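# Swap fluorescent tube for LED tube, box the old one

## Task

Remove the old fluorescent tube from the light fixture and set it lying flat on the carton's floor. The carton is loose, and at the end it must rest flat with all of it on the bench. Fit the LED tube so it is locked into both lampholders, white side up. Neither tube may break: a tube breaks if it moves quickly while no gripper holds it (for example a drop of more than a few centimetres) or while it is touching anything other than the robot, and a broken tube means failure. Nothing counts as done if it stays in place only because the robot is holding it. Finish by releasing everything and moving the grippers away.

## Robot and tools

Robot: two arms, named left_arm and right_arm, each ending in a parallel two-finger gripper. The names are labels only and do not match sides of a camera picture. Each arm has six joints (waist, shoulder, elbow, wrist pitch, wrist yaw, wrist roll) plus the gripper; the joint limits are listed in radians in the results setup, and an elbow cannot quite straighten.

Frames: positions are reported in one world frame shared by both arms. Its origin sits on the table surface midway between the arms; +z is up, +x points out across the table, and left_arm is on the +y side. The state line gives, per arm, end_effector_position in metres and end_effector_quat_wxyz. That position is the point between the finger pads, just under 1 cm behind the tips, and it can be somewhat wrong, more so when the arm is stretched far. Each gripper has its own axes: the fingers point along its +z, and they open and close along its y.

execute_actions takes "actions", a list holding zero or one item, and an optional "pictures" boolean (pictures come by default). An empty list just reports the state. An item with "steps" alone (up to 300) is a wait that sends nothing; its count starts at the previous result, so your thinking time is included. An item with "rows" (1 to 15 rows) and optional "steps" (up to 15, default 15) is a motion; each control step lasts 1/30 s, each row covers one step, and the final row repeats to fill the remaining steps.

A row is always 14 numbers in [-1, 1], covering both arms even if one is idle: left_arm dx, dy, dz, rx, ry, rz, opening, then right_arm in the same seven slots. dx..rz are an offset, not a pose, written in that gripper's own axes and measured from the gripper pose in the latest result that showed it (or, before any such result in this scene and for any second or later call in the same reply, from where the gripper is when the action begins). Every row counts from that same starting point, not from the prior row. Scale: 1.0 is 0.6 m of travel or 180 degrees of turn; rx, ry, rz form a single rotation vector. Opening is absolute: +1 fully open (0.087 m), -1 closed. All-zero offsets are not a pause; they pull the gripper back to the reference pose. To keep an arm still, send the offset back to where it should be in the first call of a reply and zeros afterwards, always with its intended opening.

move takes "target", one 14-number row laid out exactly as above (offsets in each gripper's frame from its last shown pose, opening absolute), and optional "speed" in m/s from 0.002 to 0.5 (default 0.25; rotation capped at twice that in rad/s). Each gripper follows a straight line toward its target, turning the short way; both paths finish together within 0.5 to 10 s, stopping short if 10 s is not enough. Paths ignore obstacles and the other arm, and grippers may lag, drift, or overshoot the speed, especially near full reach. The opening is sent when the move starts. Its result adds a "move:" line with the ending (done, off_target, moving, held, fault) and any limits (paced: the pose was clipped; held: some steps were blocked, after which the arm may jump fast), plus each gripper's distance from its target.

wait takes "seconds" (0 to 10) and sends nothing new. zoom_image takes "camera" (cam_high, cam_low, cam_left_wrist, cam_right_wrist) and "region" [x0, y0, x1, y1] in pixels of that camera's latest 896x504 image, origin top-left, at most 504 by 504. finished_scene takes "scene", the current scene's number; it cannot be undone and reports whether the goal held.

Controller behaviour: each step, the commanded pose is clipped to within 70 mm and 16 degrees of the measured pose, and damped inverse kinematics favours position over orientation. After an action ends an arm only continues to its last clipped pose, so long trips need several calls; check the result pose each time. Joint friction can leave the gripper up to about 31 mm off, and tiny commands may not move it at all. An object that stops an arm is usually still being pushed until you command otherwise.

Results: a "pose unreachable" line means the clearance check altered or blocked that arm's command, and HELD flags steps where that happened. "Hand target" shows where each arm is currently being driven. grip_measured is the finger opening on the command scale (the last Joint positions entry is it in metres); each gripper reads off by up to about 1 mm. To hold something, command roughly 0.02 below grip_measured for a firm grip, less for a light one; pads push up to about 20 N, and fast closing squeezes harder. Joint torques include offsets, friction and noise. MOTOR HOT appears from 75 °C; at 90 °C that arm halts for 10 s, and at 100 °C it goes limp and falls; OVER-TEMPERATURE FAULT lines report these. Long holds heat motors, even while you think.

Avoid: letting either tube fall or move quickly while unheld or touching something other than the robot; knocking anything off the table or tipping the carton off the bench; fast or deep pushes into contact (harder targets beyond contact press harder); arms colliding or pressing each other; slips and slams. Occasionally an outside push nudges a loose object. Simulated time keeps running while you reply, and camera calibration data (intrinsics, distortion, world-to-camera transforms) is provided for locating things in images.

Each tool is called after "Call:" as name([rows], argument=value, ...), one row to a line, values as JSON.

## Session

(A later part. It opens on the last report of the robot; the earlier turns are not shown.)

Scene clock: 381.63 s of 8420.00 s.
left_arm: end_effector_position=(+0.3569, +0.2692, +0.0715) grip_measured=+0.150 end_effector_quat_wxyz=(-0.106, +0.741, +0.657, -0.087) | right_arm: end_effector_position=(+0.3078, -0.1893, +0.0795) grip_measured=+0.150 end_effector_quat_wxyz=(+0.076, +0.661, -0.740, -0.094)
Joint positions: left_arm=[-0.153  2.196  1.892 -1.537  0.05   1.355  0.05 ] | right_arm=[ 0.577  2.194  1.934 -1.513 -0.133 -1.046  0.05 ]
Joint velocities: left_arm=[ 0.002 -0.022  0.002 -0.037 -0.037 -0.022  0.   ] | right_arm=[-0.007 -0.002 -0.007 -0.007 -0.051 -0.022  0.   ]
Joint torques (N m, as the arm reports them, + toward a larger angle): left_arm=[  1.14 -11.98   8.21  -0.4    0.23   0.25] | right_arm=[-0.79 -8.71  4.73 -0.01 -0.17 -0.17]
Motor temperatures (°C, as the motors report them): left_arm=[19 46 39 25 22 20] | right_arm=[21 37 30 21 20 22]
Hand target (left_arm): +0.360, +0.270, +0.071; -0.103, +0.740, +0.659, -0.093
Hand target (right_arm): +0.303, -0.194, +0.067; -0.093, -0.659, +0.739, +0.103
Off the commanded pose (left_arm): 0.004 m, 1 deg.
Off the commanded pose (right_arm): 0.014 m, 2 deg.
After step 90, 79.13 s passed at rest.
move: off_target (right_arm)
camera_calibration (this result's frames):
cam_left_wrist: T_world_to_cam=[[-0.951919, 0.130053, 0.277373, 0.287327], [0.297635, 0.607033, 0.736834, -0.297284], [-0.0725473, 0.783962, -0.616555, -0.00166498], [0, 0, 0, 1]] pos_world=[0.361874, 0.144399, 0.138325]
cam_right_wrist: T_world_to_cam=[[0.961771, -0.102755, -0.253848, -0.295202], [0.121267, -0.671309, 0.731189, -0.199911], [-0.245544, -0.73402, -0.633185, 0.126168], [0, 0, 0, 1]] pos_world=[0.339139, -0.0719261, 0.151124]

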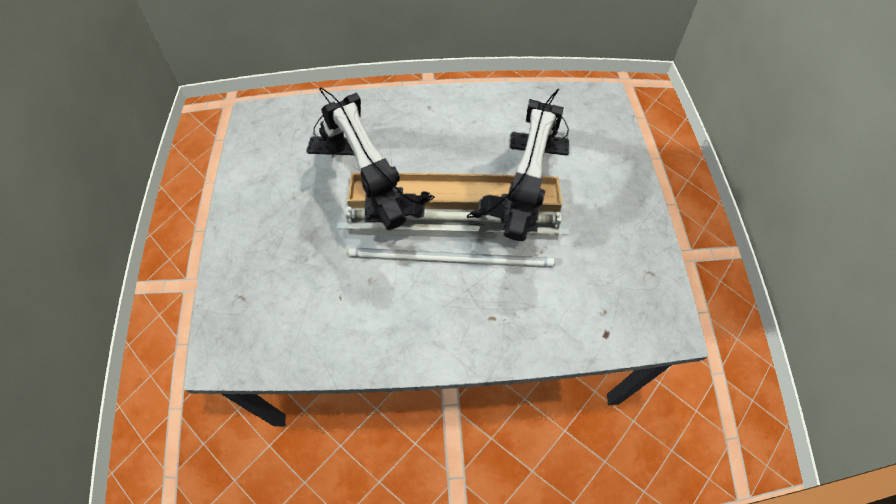

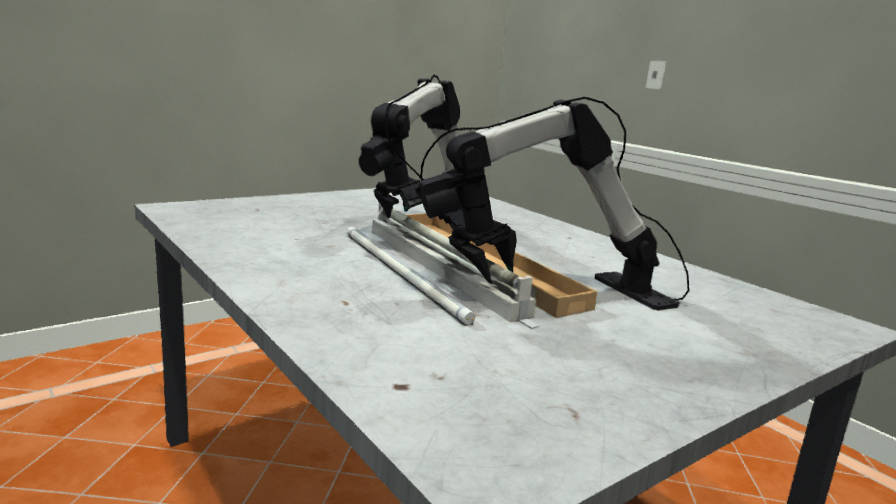

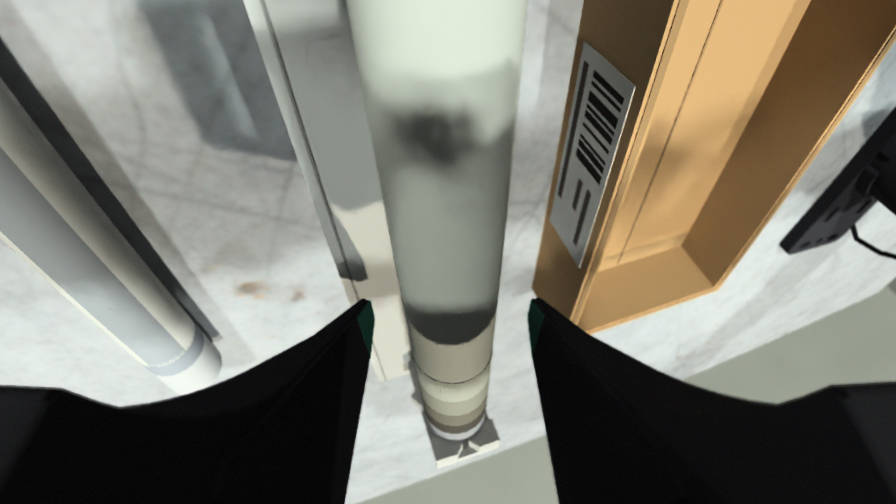

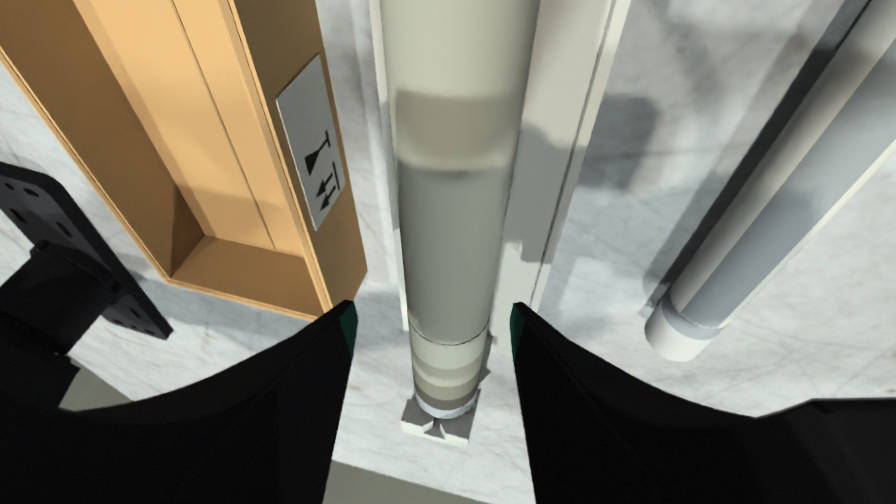

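Call:
execute_actions([
  {"rows": [[0,0,0,0,0,0,0.115,0,-0.001,0.002,0,0,0,0.15],[0,0,0,0,0,0,0.08,0,-0.002,0.004,0,0,0,0.15],[0,0,0,0,0,0,0.045,0,-0.003,0.006,0,0,0,0.15],[0,0,0,0,0,0,0.01,0,-0.0045,0.008,0,0,0,0.15],[0,0,0,0,0,0,-0.025,0,-0.0055,0.010,0,0,0,0.15],[0,0,0,0,0,0,-0.06,0,-0.0065,0.012,0,0,0,0.15],[0,0,0,0,0,0,-0.095,0,-0.0075,0.014,0,0,0,0.15],[0,0,0,0,0,0,-0.13,0,-0.0087,0.016,0,0,0,0.15],[0,0,0,0,0,0,-0.165,0,-0.0098,0.018,0,0,0,0.15],[0,0,0,0,0,0,-0.2,0,-0.0108,0.0192,0,0,0,0.15],[0,0,0,0,0,0,-0.235,0,-0.0108,0.0192,0,0,0,0.15],[0,0,0,0,0,0,-0.27,0,-0.0108,0.0192,0,0,0,0.15],[0,0,0,0,0,0,-0.30,0,-0.0108,0.0192,0,0,0,0.15],[0,0,0,0,0,0,-0.33,0,-0.0108,0.0192,0,0,0,0.15],[0,0,0,0,0,0,-0.35,0,-0.0108,0.0192,0,0,0,0.15]], "steps": 15},
], pictures=false)

Call:
execute_actions([
  {"rows": [[0,0,0,0,0,0,-0.36,0,-0.002,0.003,0,0,0,0.15],[0,0,0,0,0,0,-0.37,0,-0.002,0.003,0,0,0,0.15],[0,0,0,0,0,0,-0.38,0,-0.002,0.003,0,0,0,0.15],[0,0,0,0,0,0,-0.39,0,-0.002,0.003,0,0,0,0.15],[0,0,0,0,0,0,-0.40,0,-0.002,0.003,0,0,0,0.15],[0,0,0,0,0,0,-0.41,0,-0.002,0.003,0,0,0,0.15],[0,0,0,0,0,0,-0.42,0,-0.002,0.003,0,0,0,0.15],[0,0,0,0,0,0,-0.43,0,-0.002,0.003,0,0,0,0.15],[0,0,0,0,0,0,-0.44,0,-0.002,0.003,0,0,0,0.15],[0,0,0,0,0,0,-0.45,0,-0.002,0.003,0,0,0,0.15],[0,0,0,0,0,0,-0.457,0,-0.002,0.003,0,0,0,0.15],[0,0,0,0,0,0,-0.464,0,-0.002,0.003,0,0,0,0.15],[0,0,0,0,0,0,-0.47,0,-0.002,0.003,0,0,0,0.15],[0,0,0,0,0,0,-0.475,0,-0.002,0.003,0,0,0,0.15],[0,0,0,0,0,0,-0.48,0,-0.002,0.003,0,0,0,0.15]], "steps": 15},
], pictures=false)

Call:
execute_actions(actions=[])

Scene clock: 417.80 s of 8420.00 s.
left_arm: end_effector_position=(+0.3566, +0.2692, +0.0716) grip_measured=-0.338 end_effector_quat_wxyz=(-0.106, +0.741, +0.657, -0.088) | right_arm: end_effector_position=(+0.3117, -0.1874, +0.0783) grip_measured=+0.150 end_effector_quat_wxyz=(+0.067, +0.663, -0.740, -0.091)
Joint positions: left_arm=[-0.153  2.196  1.892 -1.538  0.051  1.355  0.029] | right_arm=[ 0.577  2.194  1.934 -1.495 -0.134 -1.047  0.05 ]
Joint velocities: left_arm=[-0.007 -0.027 -0.007 -0.037  0.007 -0.051 -0.021] | right_arm=[ 0.017  0.002  0.002  0.022  0.051 -0.007 -0.   ]
Joint torques (N m, as the arm reports them, + toward a larger angle): left_arm=[  0.41 -13.33   6.19  -0.28   0.09   0.12] | right_arm=[-0.62 -9.16  5.13  0.14 -0.09 -0.11]
Motor temperatures (°C, as the motors report them): left_arm=[19 48 39 25 22 20] | right_arm=[21 38 29 20 20 22]
Hand target (left_arm): +0.357, +0.269, +0.071; -0.106, +0.741, +0.657, -0.087
Hand target (right_arm): +0.311, -0.190, +0.067; -0.076, -0.661, +0.740, +0.094
Off the commanded pose (left_arm): 0.000 m, 0 deg.
Off the commanded pose (right_arm): 0.012 m, 1 deg.
Steps of this call (steps 1 to 90: nothing new was sent; then 32.67 s passed at rest; steps 91 to 105: all 15 steps of this action). Readings (end_effector_position):
91: left_arm (+0.3566, +0.2692, +0.0716) | right_arm (+0.3078, -0.1892, +0.0795)
92: left_arm (+0.3566, +0.2692, +0.0716) | right_arm (+0.3078, -0.1892, +0.0795)
94: left_arm (+0.3566, +0.2692, +0.0716) | right_arm (+0.3078, -0.1892, +0.0795)
98: left_arm (+0.3566, +0.2692, +0.0716) | right_arm (+0.3087, -0.1888, +0.0792)
105: the state above

Scene clock: 418.30 s of 8420.00 s.
left_arm: end_effector_position=(+0.3566, +0.2692, +0.0716) grip_measured=-0.446 end_effector_quat_wxyz=(-0.106, +0.741, +0.657, -0.088) | right_arm: end_effector_position=(+0.3118, -0.1874, +0.0783) grip_measured=+0.150 end_effector_quat_wxyz=(+0.067, +0.663, -0.740, -0.091)
Joint positions: left_arm=[-0.153  2.196  1.892 -1.538  0.051  1.355  0.024] | right_arm=[ 0.577  2.194  1.934 -1.495 -0.134 -1.047  0.05 ]
Joint velocities: left_arm=[-0.012 -0.002 -0.002 -0.022  0.066 -0.051 -0.   ] | right_arm=[ 0.017  0.012 -0.022 -0.022  0.037  0.022 -0.   ]
Joint torques (N m, as the arm reports them, + toward a larger angle): left_arm=[  0.4  -13.33   6.2   -0.29   0.1    0.12] | right_arm=[ -0.38 -10.01   7.3    0.03  -0.1   -0.08]
Motor temperatures (°C, as the motors report them): left_arm=[19 48 39 25 22 20] | right_arm=[21 38 29 20 20 22]
Hand target (left_arm): +0.357, +0.269, +0.072; -0.106, +0.741, +0.657, -0.088
Hand target (right_arm): +0.312, -0.187, +0.076; -0.067, -0.663, +0.740, +0.091
Off the commanded pose (left_arm): 0.000 m, 0 deg.
Off the commanded pose (right_arm): 0.002 m, 0 deg.
Steps of this call (steps 1 to 15: all 15 steps of this action). Readings (end_effector_position):
1: left_arm (+0.3566, +0.2692, +0.0716) | right_arm (+0.3118, -0.1874, +0.0783)
2: left_arm (+0.3566, +0.2692, +0.0716) | right_arm (+0.3118, -0.1874, +0.0783)
4: left_arm (+0.3566, +0.2692, +0.0716) | right_arm (+0.3118, -0.1874, +0.0783)
8: left_arm (+0.3566, +0.2692, +0.0716) | right_arm (+0.3118, -0.1874, +0.0783)
15: the state above

Scene clock: 418.30 s of 8420.00 s.
left_arm: end_effector_position=(+0.3566, +0.2692, +0.0716) grip_measured=-0.446 end_effector_quat_wxyz=(-0.106, +0.741, +0.657, -0.088) | right_arm: end_effector_position=(+0.3118, -0.1874, +0.0783) grip_measured=+0.150 end_effector_quat_wxyz=(+0.067, +0.663, -0.740, -0.091)
Joint positions: left_arm=[-0.153  2.196  1.892 -1.538  0.051  1.355  0.024] | right_arm=[ 0.577  2.194  1.934 -1.495 -0.134 -1.047  0.05 ]
Joint velocities: left_arm=[-0.012 -0.002 -0.002 -0.022  0.066 -0.051 -0.   ] | right_arm=[ 0.017  0.012 -0.022 -0.022  0.037  0.022 -0.   ]
Joint torques (N m, as the arm reports them, + toward a larger angle): left_arm=[  0.4  -13.33   6.2   -0.29   0.1    0.12] | right_arm=[ -0.38 -10.01   7.3    0.03  -0.1   -0.08]
Motor temperatures (°C, as the motors report them): left_arm=[19 48 39 25 22 20] | right_arm=[21 38 29 20 20 22]
Hand target (left_arm): +0.357, +0.269, +0.072; -0.106, +0.741, +0.657, -0.088
Hand target (right_arm): +0.312, -0.187, +0.076; -0.067, -0.663, +0.740, +0.091
Off the commanded pose (left_arm): 0.000 m, 0 deg.
Off the commanded pose (right_arm): 0.002 m, 0 deg.
camera_calibration (this result's frames):
cam_left_wrist: T_world_to_cam=[[-0.951525, 0.130323, 0.278596, 0.286734], [0.298721, 0.607287, 0.736185, -0.297627], [-0.0732462, 0.783721, -0.616779, -0.00129225], [0, 0, 0, 1]] pos_world=[0.361648, 0.14439, 0.138429]
cam_right_wrist: T_world_to_cam=[[0.965788, -0.100142, -0.239219, -0.301035], [0.109964, -0.677271, 0.72747, -0.195482], [-0.234866, -0.728887, -0.643088, 0.12617], [0, 0, 0, 1]] pos_world=[0.341865, -0.070577, 0.151332]

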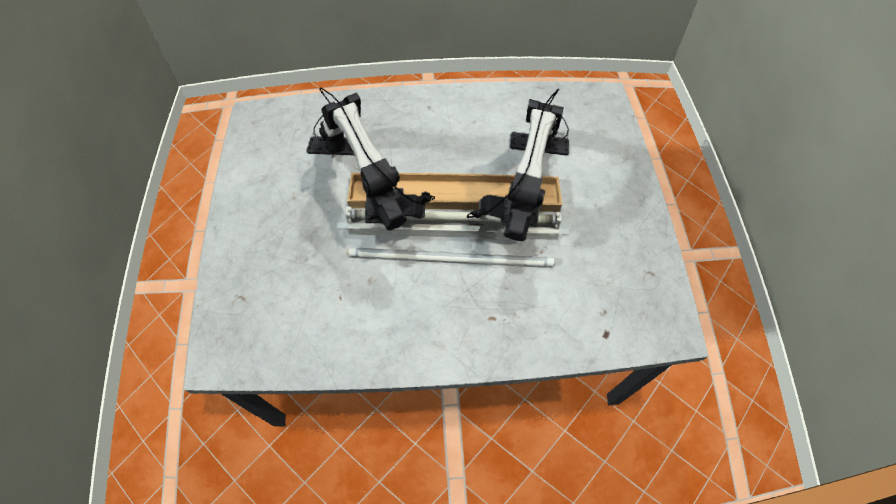

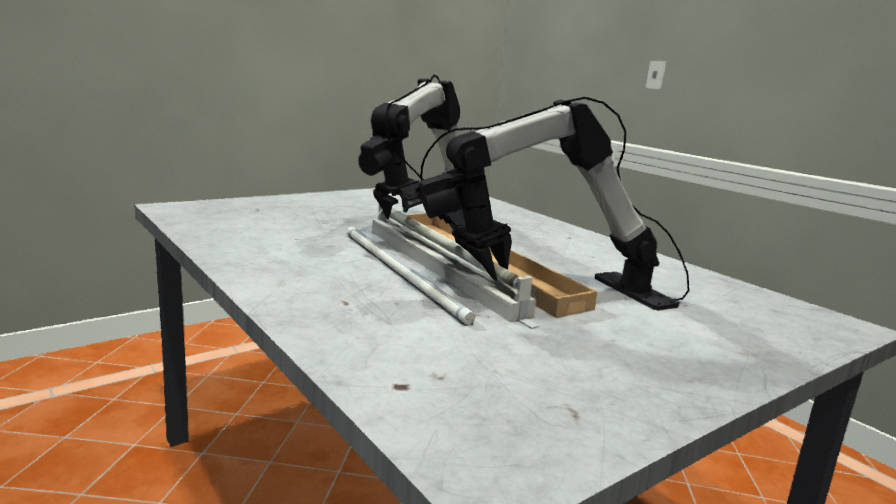

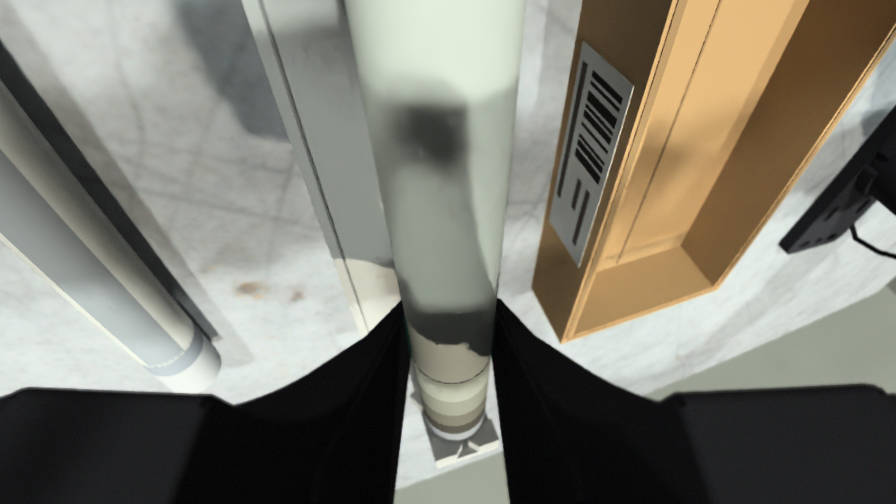

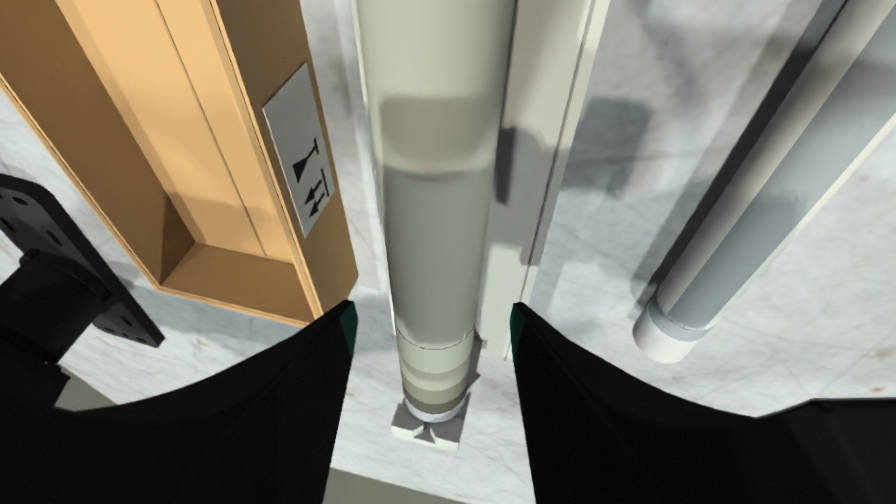

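Call:
move(target=[-0.0004, -0.0023, 0.0041, -0.2835, -0.0025, -0.0025, -0.47, 0.0019, -0.0039, 0.0268, -0.0131, 0.0076, 0.002, -0.15], speed=0.08)

Scene clock: 476.40 s of 8420.00 s.
left_arm: end_effector_position=(+0.3597, +0.2692, +0.0757) grip_measured=-0.447 end_effector_quat_wxyz=(+0.220, +0.708, +0.638, +0.206) | right_arm: end_effector_position=(+0.3112, -0.1876, +0.0727) grip_measured=-0.150 end_effector_quat_wxyz=(+0.075, +0.662, -0.740, -0.094)
Joint positions: left_arm=[-0.278  1.472  0.844 -0.365 -0.217  1.272  0.024] | right_arm=[ 0.577  2.21   1.934 -1.495 -0.134 -1.047  0.037]
Joint velocities: left_arm=[ 0.012  0.002 -0.027  0.022  0.037 -0.037 -0.001] | right_arm=[-0.027 -0.012  0.007  0.037 -0.066 -0.007 -0.   ]
Joint torques (N m, as the arm reports them, + toward a larger angle): left_arm=[-0.33 -8.35  5.37  1.59 -0.11 -0.03] | right_arm=[-0.39 -8.18  7.66 -0.08 -0.1  -0.06]
Motor temperatures (°C, as the motors report them): left_arm=[19 52 36 24 22 20] | right_arm=[21 41 30 20 20 22]
Hand target (left_arm): +0.354, +0.268, +0.073; +0.221, +0.709, +0.637, +0.206
Hand target (right_arm): +0.310, -0.188, +0.062; -0.090, -0.660, +0.740, +0.098
Off the commanded pose (left_arm): 0.008 m, 1 deg.
Off the commanded pose (right_arm): 0.011 m, 2 deg.
After step 90, 49.27 s passed at rest.
move: off_target (right_arm)
camera_calibration (this result's frames):
cam_left_wrist: T_world_to_cam=[[-0.815151, 0.105784, -0.569507, 0.310339], [-0.359869, 0.677934, 0.641015, -0.0765618], [0.453897, 0.727472, -0.51455, -0.180761], [0, 0, 0, 1]] pos_world=[0.307468, 0.150574, 0.132807]
cam_right_wrist: T_world_to_cam=[[0.962112, -0.101811, -0.252932, -0.300016], [0.120851, -0.672328, 0.730322, -0.194215], [-0.244408, -0.733219, -0.634551, 0.123806], [0, 0, 0, 1]] pos_world=[0.342379, -0.0703435, 0.144517]

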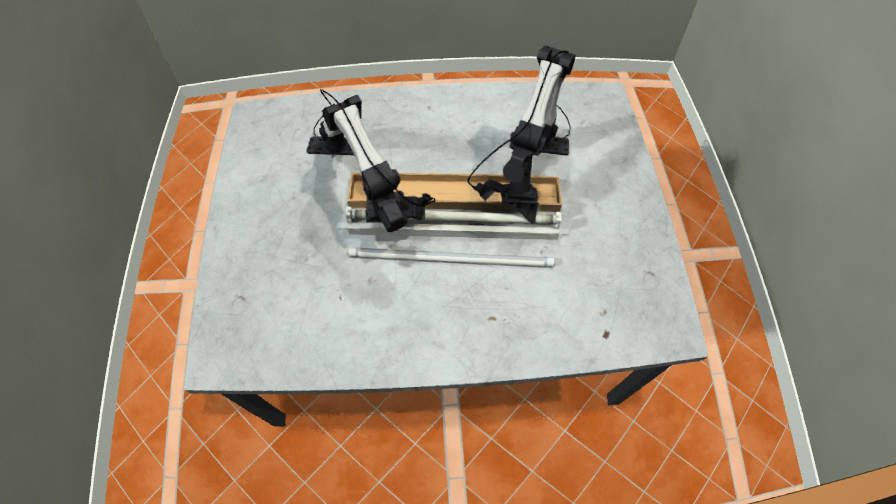

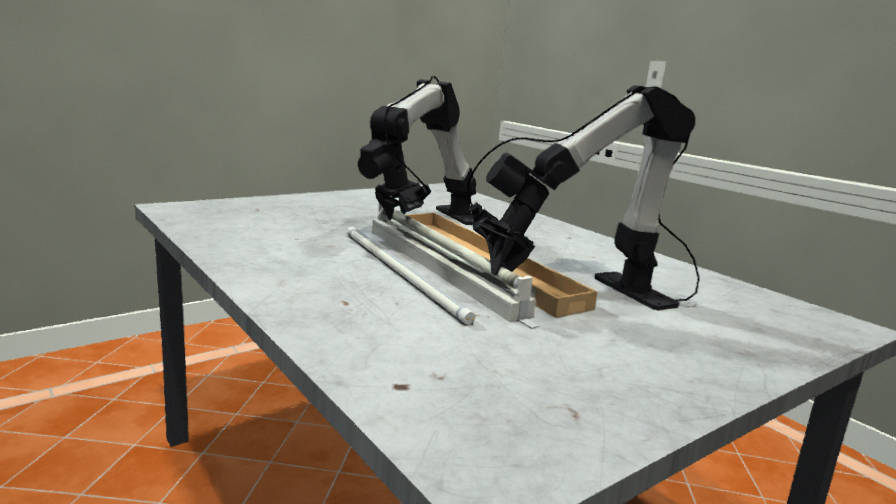

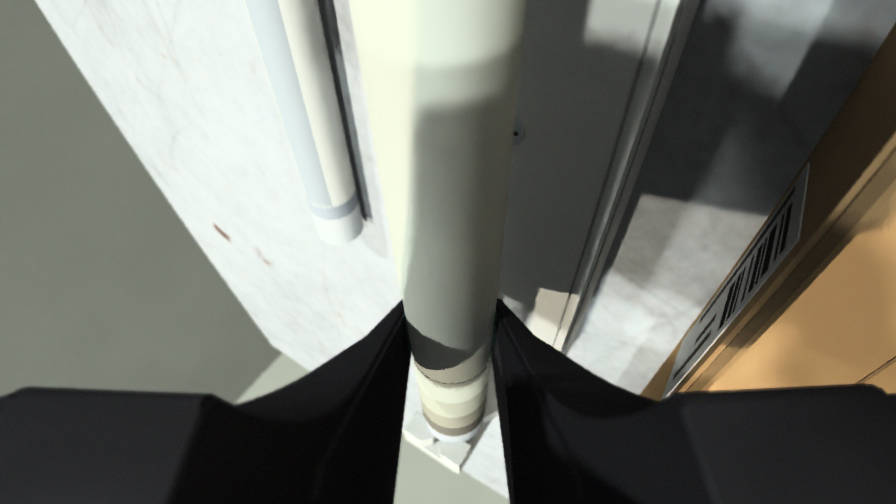

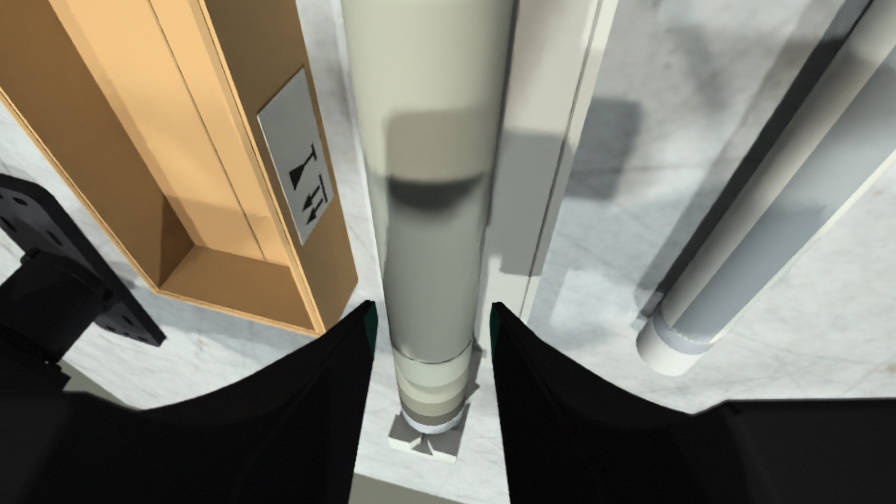

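Call:
zoom_image(camera="cam_right_wrist", region=[325, 260, 545, 480])

Call:
zoom_image(camera="cam_left_wrist", region=[340, 0, 620, 280])

Call:
zoom_image(camera="cam_left_wrist", region=[380, 370, 520, 490])

Region (325, 260, 545, 480) of cam_right_wrist's 896x504 image, scaled by 2.291, with more detail than that image has.

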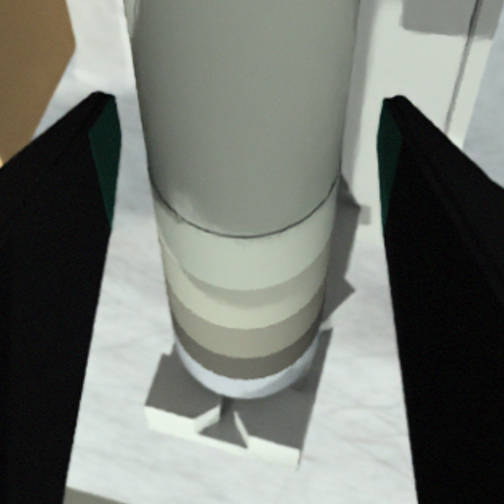

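Region (340, 0, 620, 280) of cam_left_wrist's 896x504 image, scaled by 1.800, with more detail than that image has.

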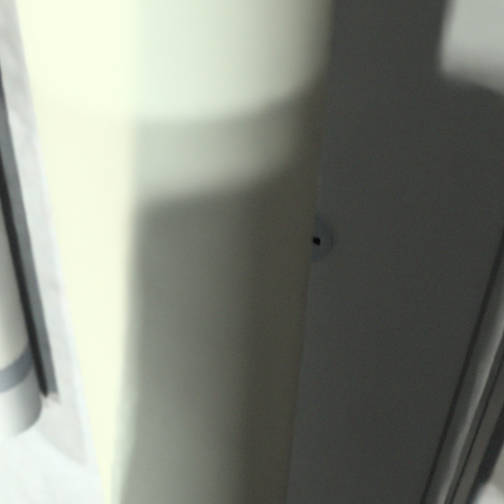

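Region (380, 370, 520, 490) of cam_left_wrist's 896x504 image, scaled by 3.600, with more detail than that image has; it fills the top 432 rows of this view, and the rest is white.

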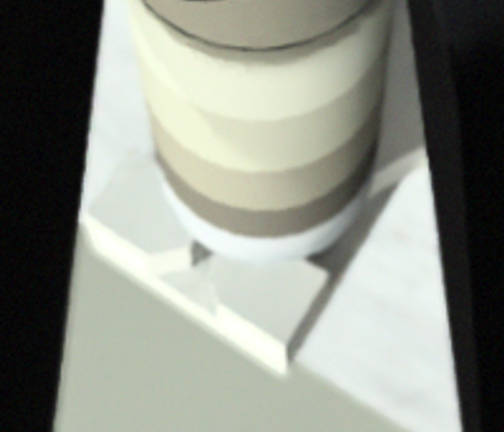

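Call:
execute_actions([
  {"rows": [[0,0,0,0,0,0,-0.47,0.0013,-0.0026,0.0179,-0.0087,0.0051,0.0013,-0.165],[0,0,0,0,0,0,-0.47,0.0014,-0.0027,0.0188,-0.0092,0.0053,0.0014,-0.18],[0,0,0,0,0,0,-0.47,0.0014,-0.0029,0.0197,-0.0096,0.0056,0.0015,-0.195],[0,0,0,0,0,0,-0.47,0.0015,-0.003,0.0206,-0.0101,0.0058,0.0015,-0.21],[0,0,0,0,0,0,-0.47,0.0015,-0.0031,0.0215,-0.0105,0.0061,0.0016,-0.225],[0,0,0,0,0,0,-0.47,0.0016,-0.0033,0.0224,-0.011,0.0064,0.0017,-0.24],[0,0,0,0,0,0,-0.47,0.0017,-0.0034,0.0233,-0.0114,0.0066,0.0017,-0.255],[0,0,0,0,0,0,-0.47,0.0017,-0.0035,0.0242,-0.0118,0.0069,0.0018,-0.27],[0,0,0,0,0,0,-0.47,0.0018,-0.0037,0.0251,-0.0123,0.0071,0.0019,-0.285],[0,0,0,0,0,0,-0.47,0.0018,-0.0038,0.026,-0.0127,0.0074,0.0019,-0.30],[0,0,0,0,0,0,-0.47,0.0019,-0.0039,0.0268,-0.0131,0.0076,0.002,-0.31],[0,0,0,0,0,0,-0.47,0.0019,-0.0039,0.0268,-0.0131,0.0076,0.002,-0.32],[0,0,0,0,0,0,-0.47,0.0019,-0.0039,0.0268,-0.0131,0.0076,0.002,-0.33],[0,0,0,0,0,0,-0.47,0.0019,-0.0039,0.0268,-0.0131,0.0076,0.002,-0.34],[0,0,0,0,0,0,-0.47,0.0019,-0.0039,0.0268,-0.0131,0.0076,0.002,-0.35]], "steps": 15},
], pictures=false)

Call:
execute_actions([
  {"rows": [[0,0,0,0,0,0,-0.47,0,0,0,0,0,0,-0.36],[0,0,0,0,0,0,-0.47,0,0,0,0,0,0,-0.37],[0,0,0,0,0,0,-0.47,0,0,0,0,0,0,-0.38],[0,0,0,0,0,0,-0.47,0,0,0,0,0,0,-0.39],[0,0,0,0,0,0,-0.47,0,0,0,0,0,0,-0.40],[0,0,0,0,0,0,-0.47,0,0,0,0,0,0,-0.41],[0,0,0,0,0,0,-0.47,0,0,0,0,0,0,-0.42],[0,0,0,0,0,0,-0.47,0,0,0,0,0,0,-0.43],[0,0,0,0,0,0,-0.47,0,0,0,0,0,0,-0.44],[0,0,0,0,0,0,-0.47,0,0,0,0,0,0,-0.448],[0,0,0,0,0,0,-0.47,0,0,0,0,0,0,-0.455],[0,0,0,0,0,0,-0.47,0,0,0,0,0,0,-0.462],[0,0,0,0,0,0,-0.47,0,0,0,0,0,0,-0.468],[0,0,0,0,0,0,-0.47,0,0,0,0,0,0,-0.474],[0,0,0,0,0,0,-0.47,0,0,0,0,0,0,-0.48]], "steps": 15},
], pictures=true)

Scene clock: 511.87 s of 8420.00 s.
left_arm: end_effector_position=(+0.3599, +0.2691, +0.0758) grip_measured=-0.447 end_effector_quat_wxyz=(+0.221, +0.708, +0.638, +0.207) | right_arm: end_effector_position=(+0.3098, -0.1881, +0.0637) grip_measured=-0.344 end_effector_quat_wxyz=(+0.088, +0.660, -0.740, -0.098)
Joint positions: left_arm=[-0.278  1.472  0.843 -0.363 -0.217  1.272  0.024] | right_arm=[ 0.577  2.237  1.934 -1.496 -0.134 -1.047  0.029]
Joint velocities: left_arm=[ 0.002  0.002  0.007  0.007 -0.037  0.007  0.   ] | right_arm=[-0.002 -0.027 -0.017 -0.007 -0.081 -0.037 -0.009]
Joint torques (N m, as the arm reports them, + toward a larger angle): left_arm=[ 0.36 -6.76  7.35  1.53 -0.05  0.05] | right_arm=[-0.41 -8.92  7.58 -0.08 -0.06 -0.08]
Motor temperatures (°C, as the motors report them): left_arm=[19 46 35 27 21 20] | right_arm=[21 40 30 20 20 22]
Hand target (left_arm): +0.360, +0.269, +0.076; +0.220, +0.708, +0.638, +0.206
Hand target (right_arm): +0.309, -0.189, +0.056; -0.098, -0.659, +0.739, +0.101
Off the commanded pose (left_arm): 0.000 m, 0 deg.
Off the commanded pose (right_arm): 0.007 m, 1 deg.
Steps of this call (steps 1 to 90: nothing new was sent; then 31.97 s passed at rest; steps 91 to 105: all 15 steps of this action). Readings (end_effector_position):
91: left_arm (+0.3599, +0.2691, +0.0758) | right_arm (+0.3112, -0.1876, +0.0727)
92: left_arm (+0.3599, +0.2691, +0.0758) | right_arm (+0.3112, -0.1876, +0.0727)
94: left_arm (+0.3599, +0.2691, +0.0758) | right_arm (+0.3112, -0.1877, +0.0723)
98: left_arm (+0.3599, +0.2691, +0.0758) | right_arm (+0.3107, -0.1879, +0.0684)
105: the state above

Scene clock: 512.37 s of 8420.00 s.
left_arm: end_effector_position=(+0.3599, +0.2691, +0.0758) grip_measured=-0.447 end_effector_quat_wxyz=(+0.221, +0.708, +0.638, +0.207) | right_arm: end_effector_position=(+0.3089, -0.1881, +0.0640) grip_measured=-0.407 end_effector_quat_wxyz=(+0.089, +0.660, -0.740, -0.100)
Joint positions: left_arm=[-0.278  1.472  0.843 -0.363 -0.217  1.272  0.024] | right_arm=[ 0.577  2.237  1.934 -1.499 -0.137 -1.047  0.026]
Joint velocities: left_arm=[ 0.002  0.002  0.002  0.022 -0.007  0.081  0.   ] | right_arm=[ 0.012 -0.002  0.007  0.022 -0.007  0.007  0.001]
Joint torques (N m, as the arm reports them, + toward a larger angle): left_arm=[ 0.4  -6.79  7.3   1.54 -0.05  0.05] | right_arm=[ -0.46 -10.33   7.48  -0.12  -0.07  -0.09]
Motor temperatures (°C, as the motors report them): left_arm=[19 46 35 27 21 20] | right_arm=[21 40 30 20 20 22]
Hand target (left_arm): +0.360, +0.269, +0.076; +0.221, +0.708, +0.638, +0.207
Hand target (right_arm): +0.310, -0.188, +0.064; -0.088, -0.660, +0.740, +0.098
Off the commanded pose (left_arm): 0.000 m, 0 deg.
Off the commanded pose (right_arm): 0.001 m, 0 deg.
Steps of this call (steps 1 to 15: all 15 steps of this action). Readings (end_effector_position):
1: left_arm (+0.3599, +0.2691, +0.0758) | right_arm (+0.3096, -0.1882, +0.0638)
2: left_arm (+0.3599, +0.2691, +0.0758) | right_arm (+0.3094, -0.1881, +0.0638)
4: left_arm (+0.3599, +0.2691, +0.0758) | right_arm (+0.3090, -0.1881, +0.0640)
8: left_arm (+0.3599, +0.2691, +0.0758) | right_arm (+0.3089, -0.1881, +0.0640)
15: the state above
camera_calibration (this result's frames):
cam_left_wrist: T_world_to_cam=[[-0.814569, 0.10549, -0.570394, 0.310456], [-0.360524, 0.678264, 0.640297, -0.0762669], [0.454423, 0.727207, -0.514461, -0.180877], [0, 0, 0, 1]] pos_world=[0.307587, 0.150514, 0.132862]
cam_right_wrist: T_world_to_cam=[[0.954068, -0.105151, -0.28053, -0.296359], [0.142215, -0.665197, 0.733, -0.19326], [-0.263683, -0.739227, -0.619689, 0.121272], [0, 0, 0, 1]] pos_world=[0.342209, -0.0700705, 0.133673]

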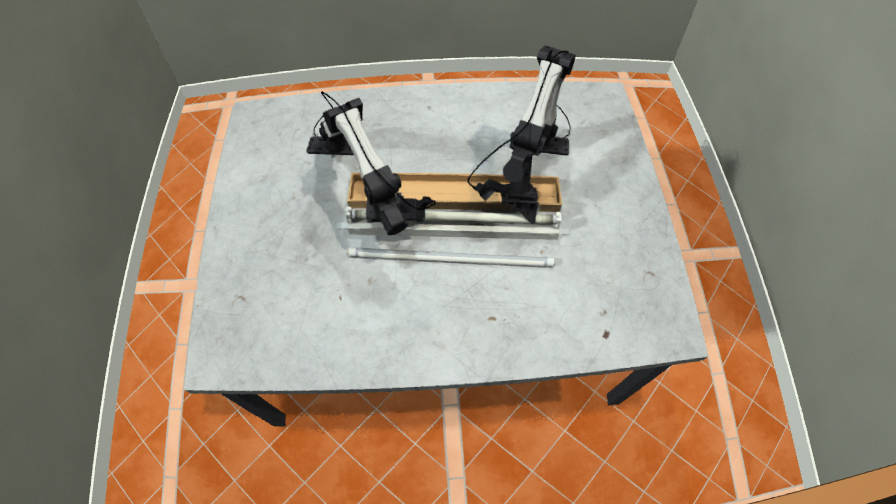

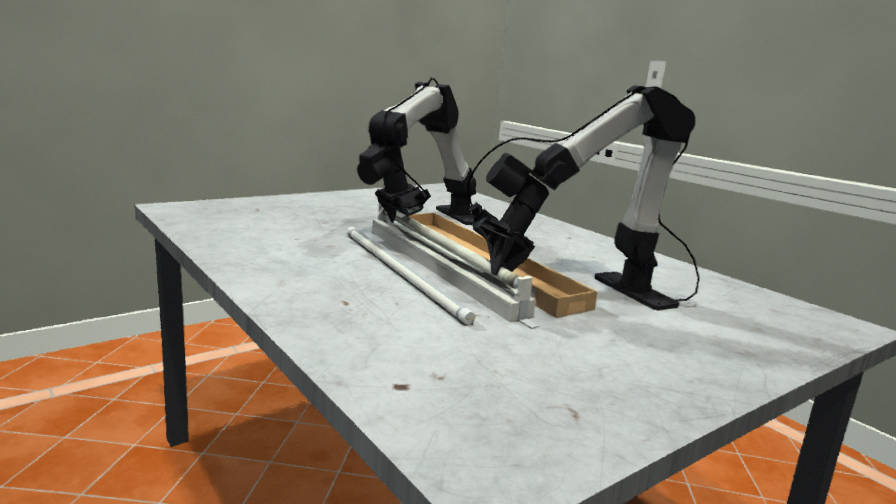

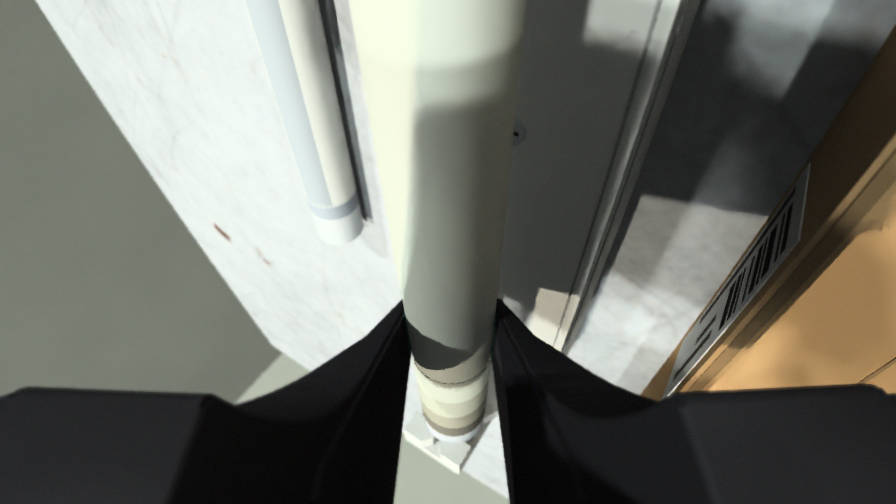

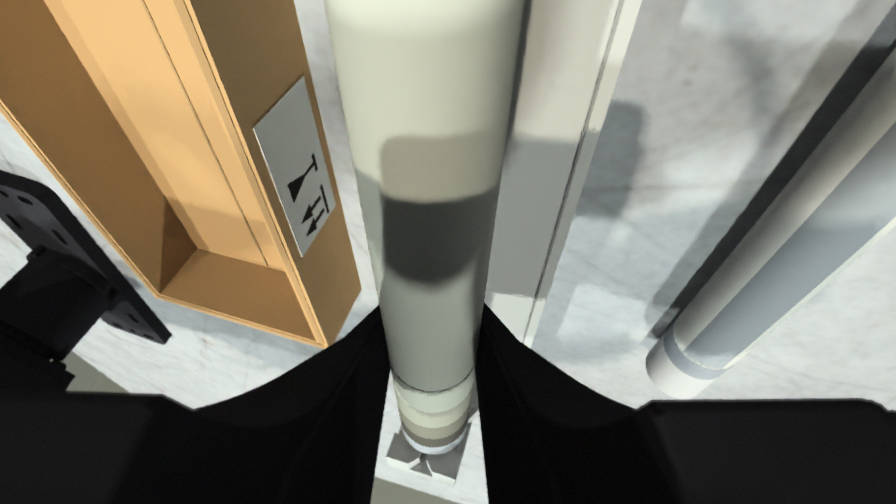

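Call:
zoom_image(camera="cam_right_wrist", region=[325, 260, 545, 500])

Region (325, 260, 545, 500) of cam_right_wrist's 896x504 image, scaled by 2.100, with more detail than that image has; it fills the left 462 columns of this view, and the rest is white.

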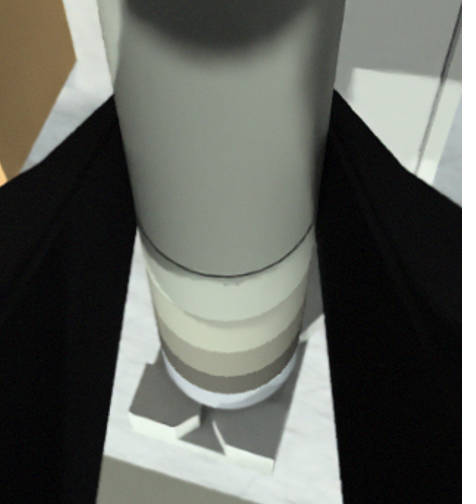

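Call:
move(target=[0, 0, 0, 0, 0, 0, -0.29, 0.007, 0.002, 0.0023, 0.2228, 0, 0, -0.435], speed=0.08)

Scene clock: 560.03 s of 8420.00 s.
left_arm: end_effector_position=(+0.3599, +0.2691, +0.0758) grip_measured=-0.290 end_effector_quat_wxyz=(+0.221, +0.708, +0.638, +0.207) | right_arm: end_effector_position=(+0.3139, -0.1902, +0.0652) grip_measured=-0.408 end_effector_quat_wxyz=(-0.147, +0.648, -0.731, +0.154)
Joint positions: left_arm=[-0.278  1.472  0.843 -0.363 -0.217  1.272  0.031] | right_arm=[ 0.75   1.718  1.157 -0.669  0.265 -0.898  0.026]
Joint velocities: left_arm=[ 0.002  0.002 -0.002  0.007 -0.037 -0.022 -0.   ] | right_arm=[ 0.022  0.002 -0.002 -0.007  0.007 -0.037 -0.   ]
Joint torques (N m, as the arm reports them, + toward a larger angle): left_arm=[ 0.4  -6.79  7.29  1.54 -0.05  0.05] | right_arm=[ 0.12 -8.33  5.67  0.98  0.21 -0.01]
Motor temperatures (°C, as the motors report them): left_arm=[19 41 37 28 21 20] | right_arm=[21 44 30 20 20 22]
Hand target (left_arm): +0.360, +0.269, +0.076; +0.221, +0.708, +0.638, +0.207
Hand target (right_arm): +0.307, -0.192, +0.064; +0.145, -0.651, +0.729, -0.156
Off the commanded pose (left_arm): 0.000 m, 0 deg.
Off the commanded pose (right_arm): 0.008 m, 1 deg.
After step 90, 40.00 s passed at rest.
move: done
camera_calibration (this result's frames):
cam_left_wrist: T_world_to_cam=[[-0.814569, 0.10549, -0.570394, 0.310456], [-0.360524, 0.678264, 0.640297, -0.0762669], [0.454423, 0.727207, -0.514461, -0.180877], [0, 0, 0, 1]] pos_world=[0.307587, 0.150514, 0.132862]
cam_right_wrist: T_world_to_cam=[[0.909532, -0.108661, 0.401179, -0.332162], [-0.378525, -0.615219, 0.691538, -0.0205862], [0.171669, -0.780832, -0.600692, -0.0240326], [0, 0, 0, 1]] pos_world=[0.298445, -0.0675236, 0.133056]

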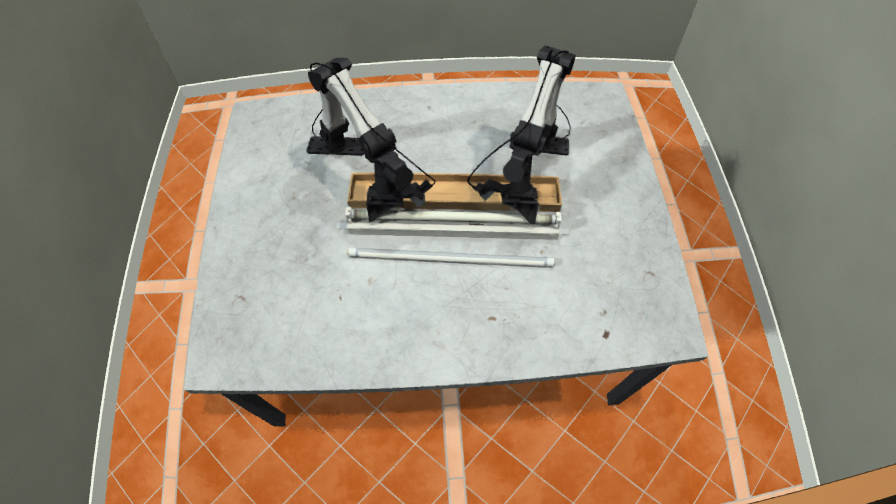

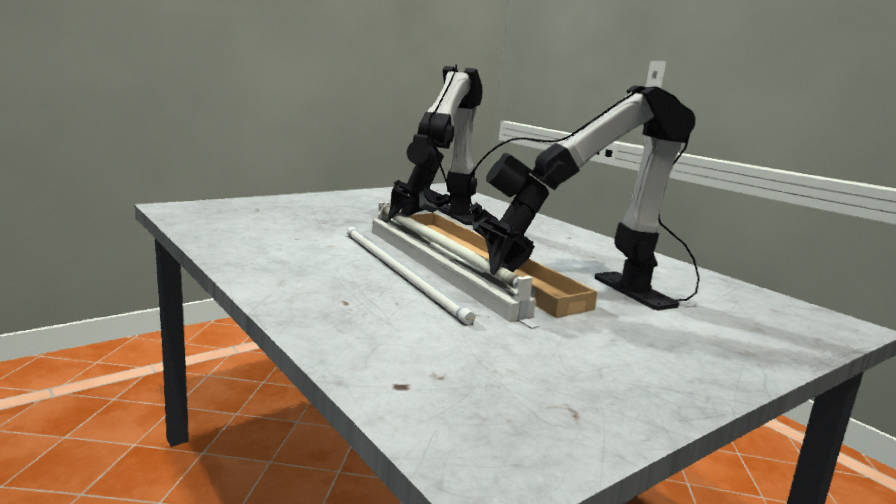

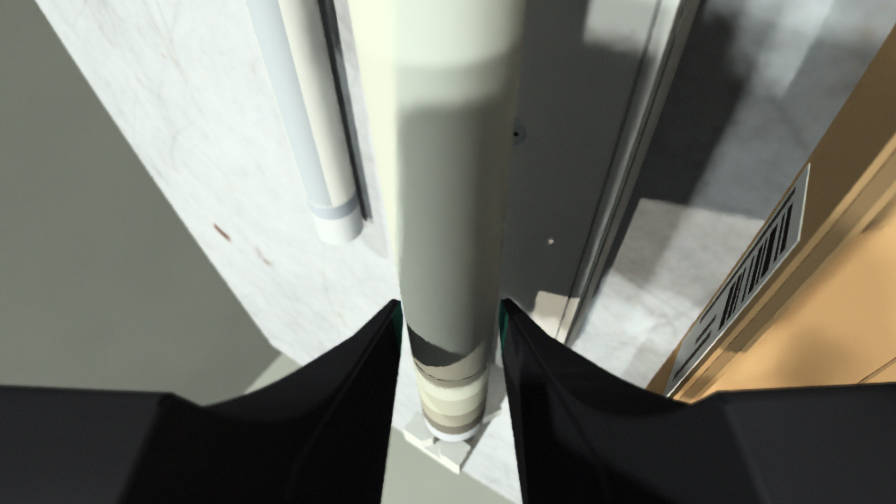

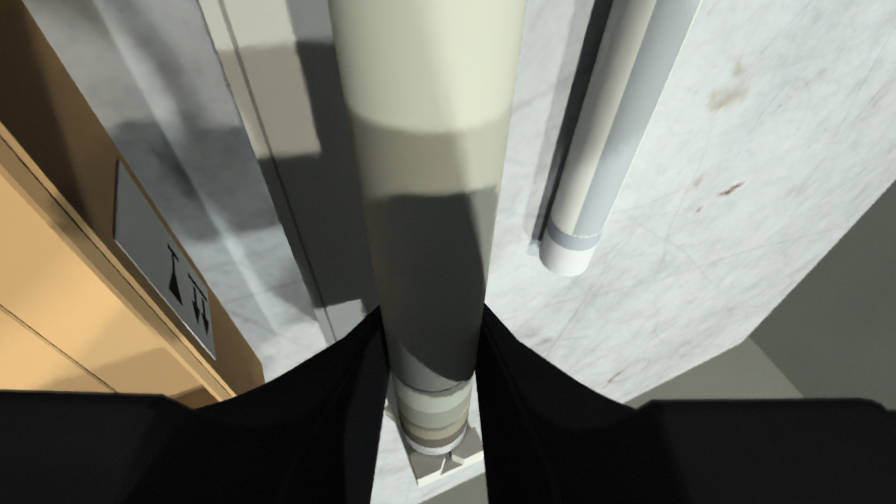

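Call:
zoom_image(camera="cam_right_wrist", region=[390, 410, 500, 500])

Call:
zoom_image(camera="cam_left_wrist", region=[390, 400, 500, 490])

Call:
zoom_image(camera="cam_high", region=[330, 190, 580, 250])

Region (390, 410, 500, 500) of cam_right_wrist's 896x504 image, scaled by 4.582, with more detail than that image has; it fills the top 412 rows of this view, and the rest is white.

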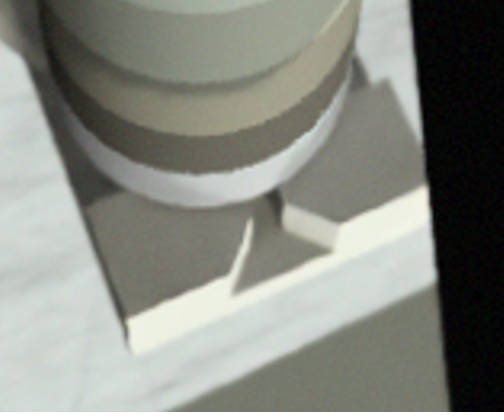

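Region (390, 400, 500, 490) of cam_left_wrist's 896x504 image, scaled by 4.582, with more detail than that image has; it fills the top 412 rows of this view, and the rest is white.

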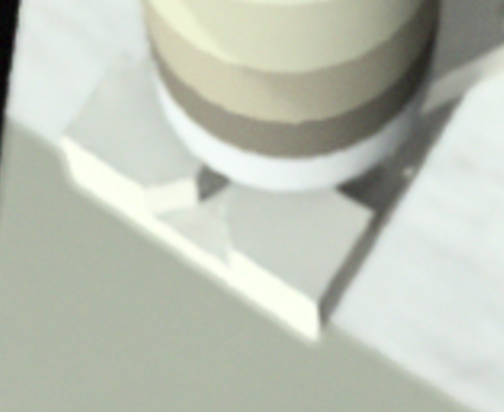

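Region (330, 190, 580, 250) of cam_high's 896x504 image, scaled by 2.016, with more detail than that image has; it fills the top 121 rows of this view, and the rest is white.

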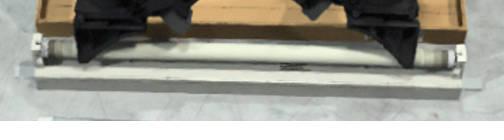

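Call:
zoom_image(camera="cam_high", region=[335, 198, 375, 228])

Call:
zoom_image(camera="cam_high", region=[535, 203, 575, 233])

Region (335, 198, 375, 228) of cam_high's 896x504 image, scaled by 12.600, with more detail than that image has; it fills the top 378 rows of this view, and the rest is white.

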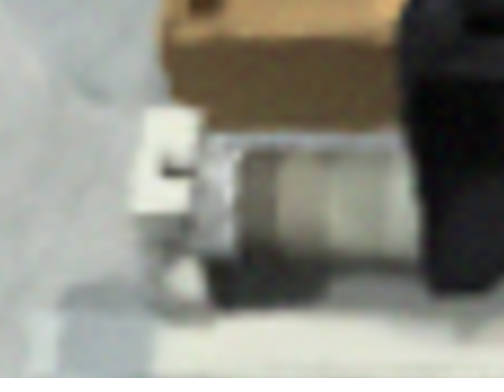

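Region (535, 203, 575, 233) of cam_high's 896x504 image, scaled by 12.600, with more detail than that image has; it fills the top 378 rows of this view, and the rest is white.

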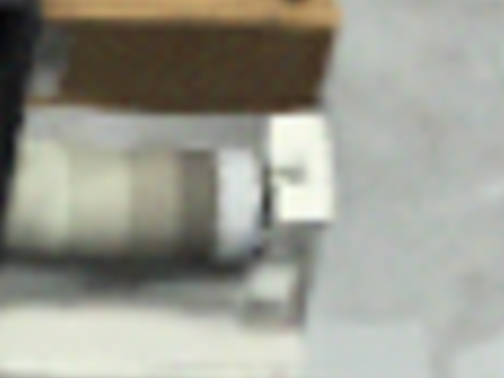

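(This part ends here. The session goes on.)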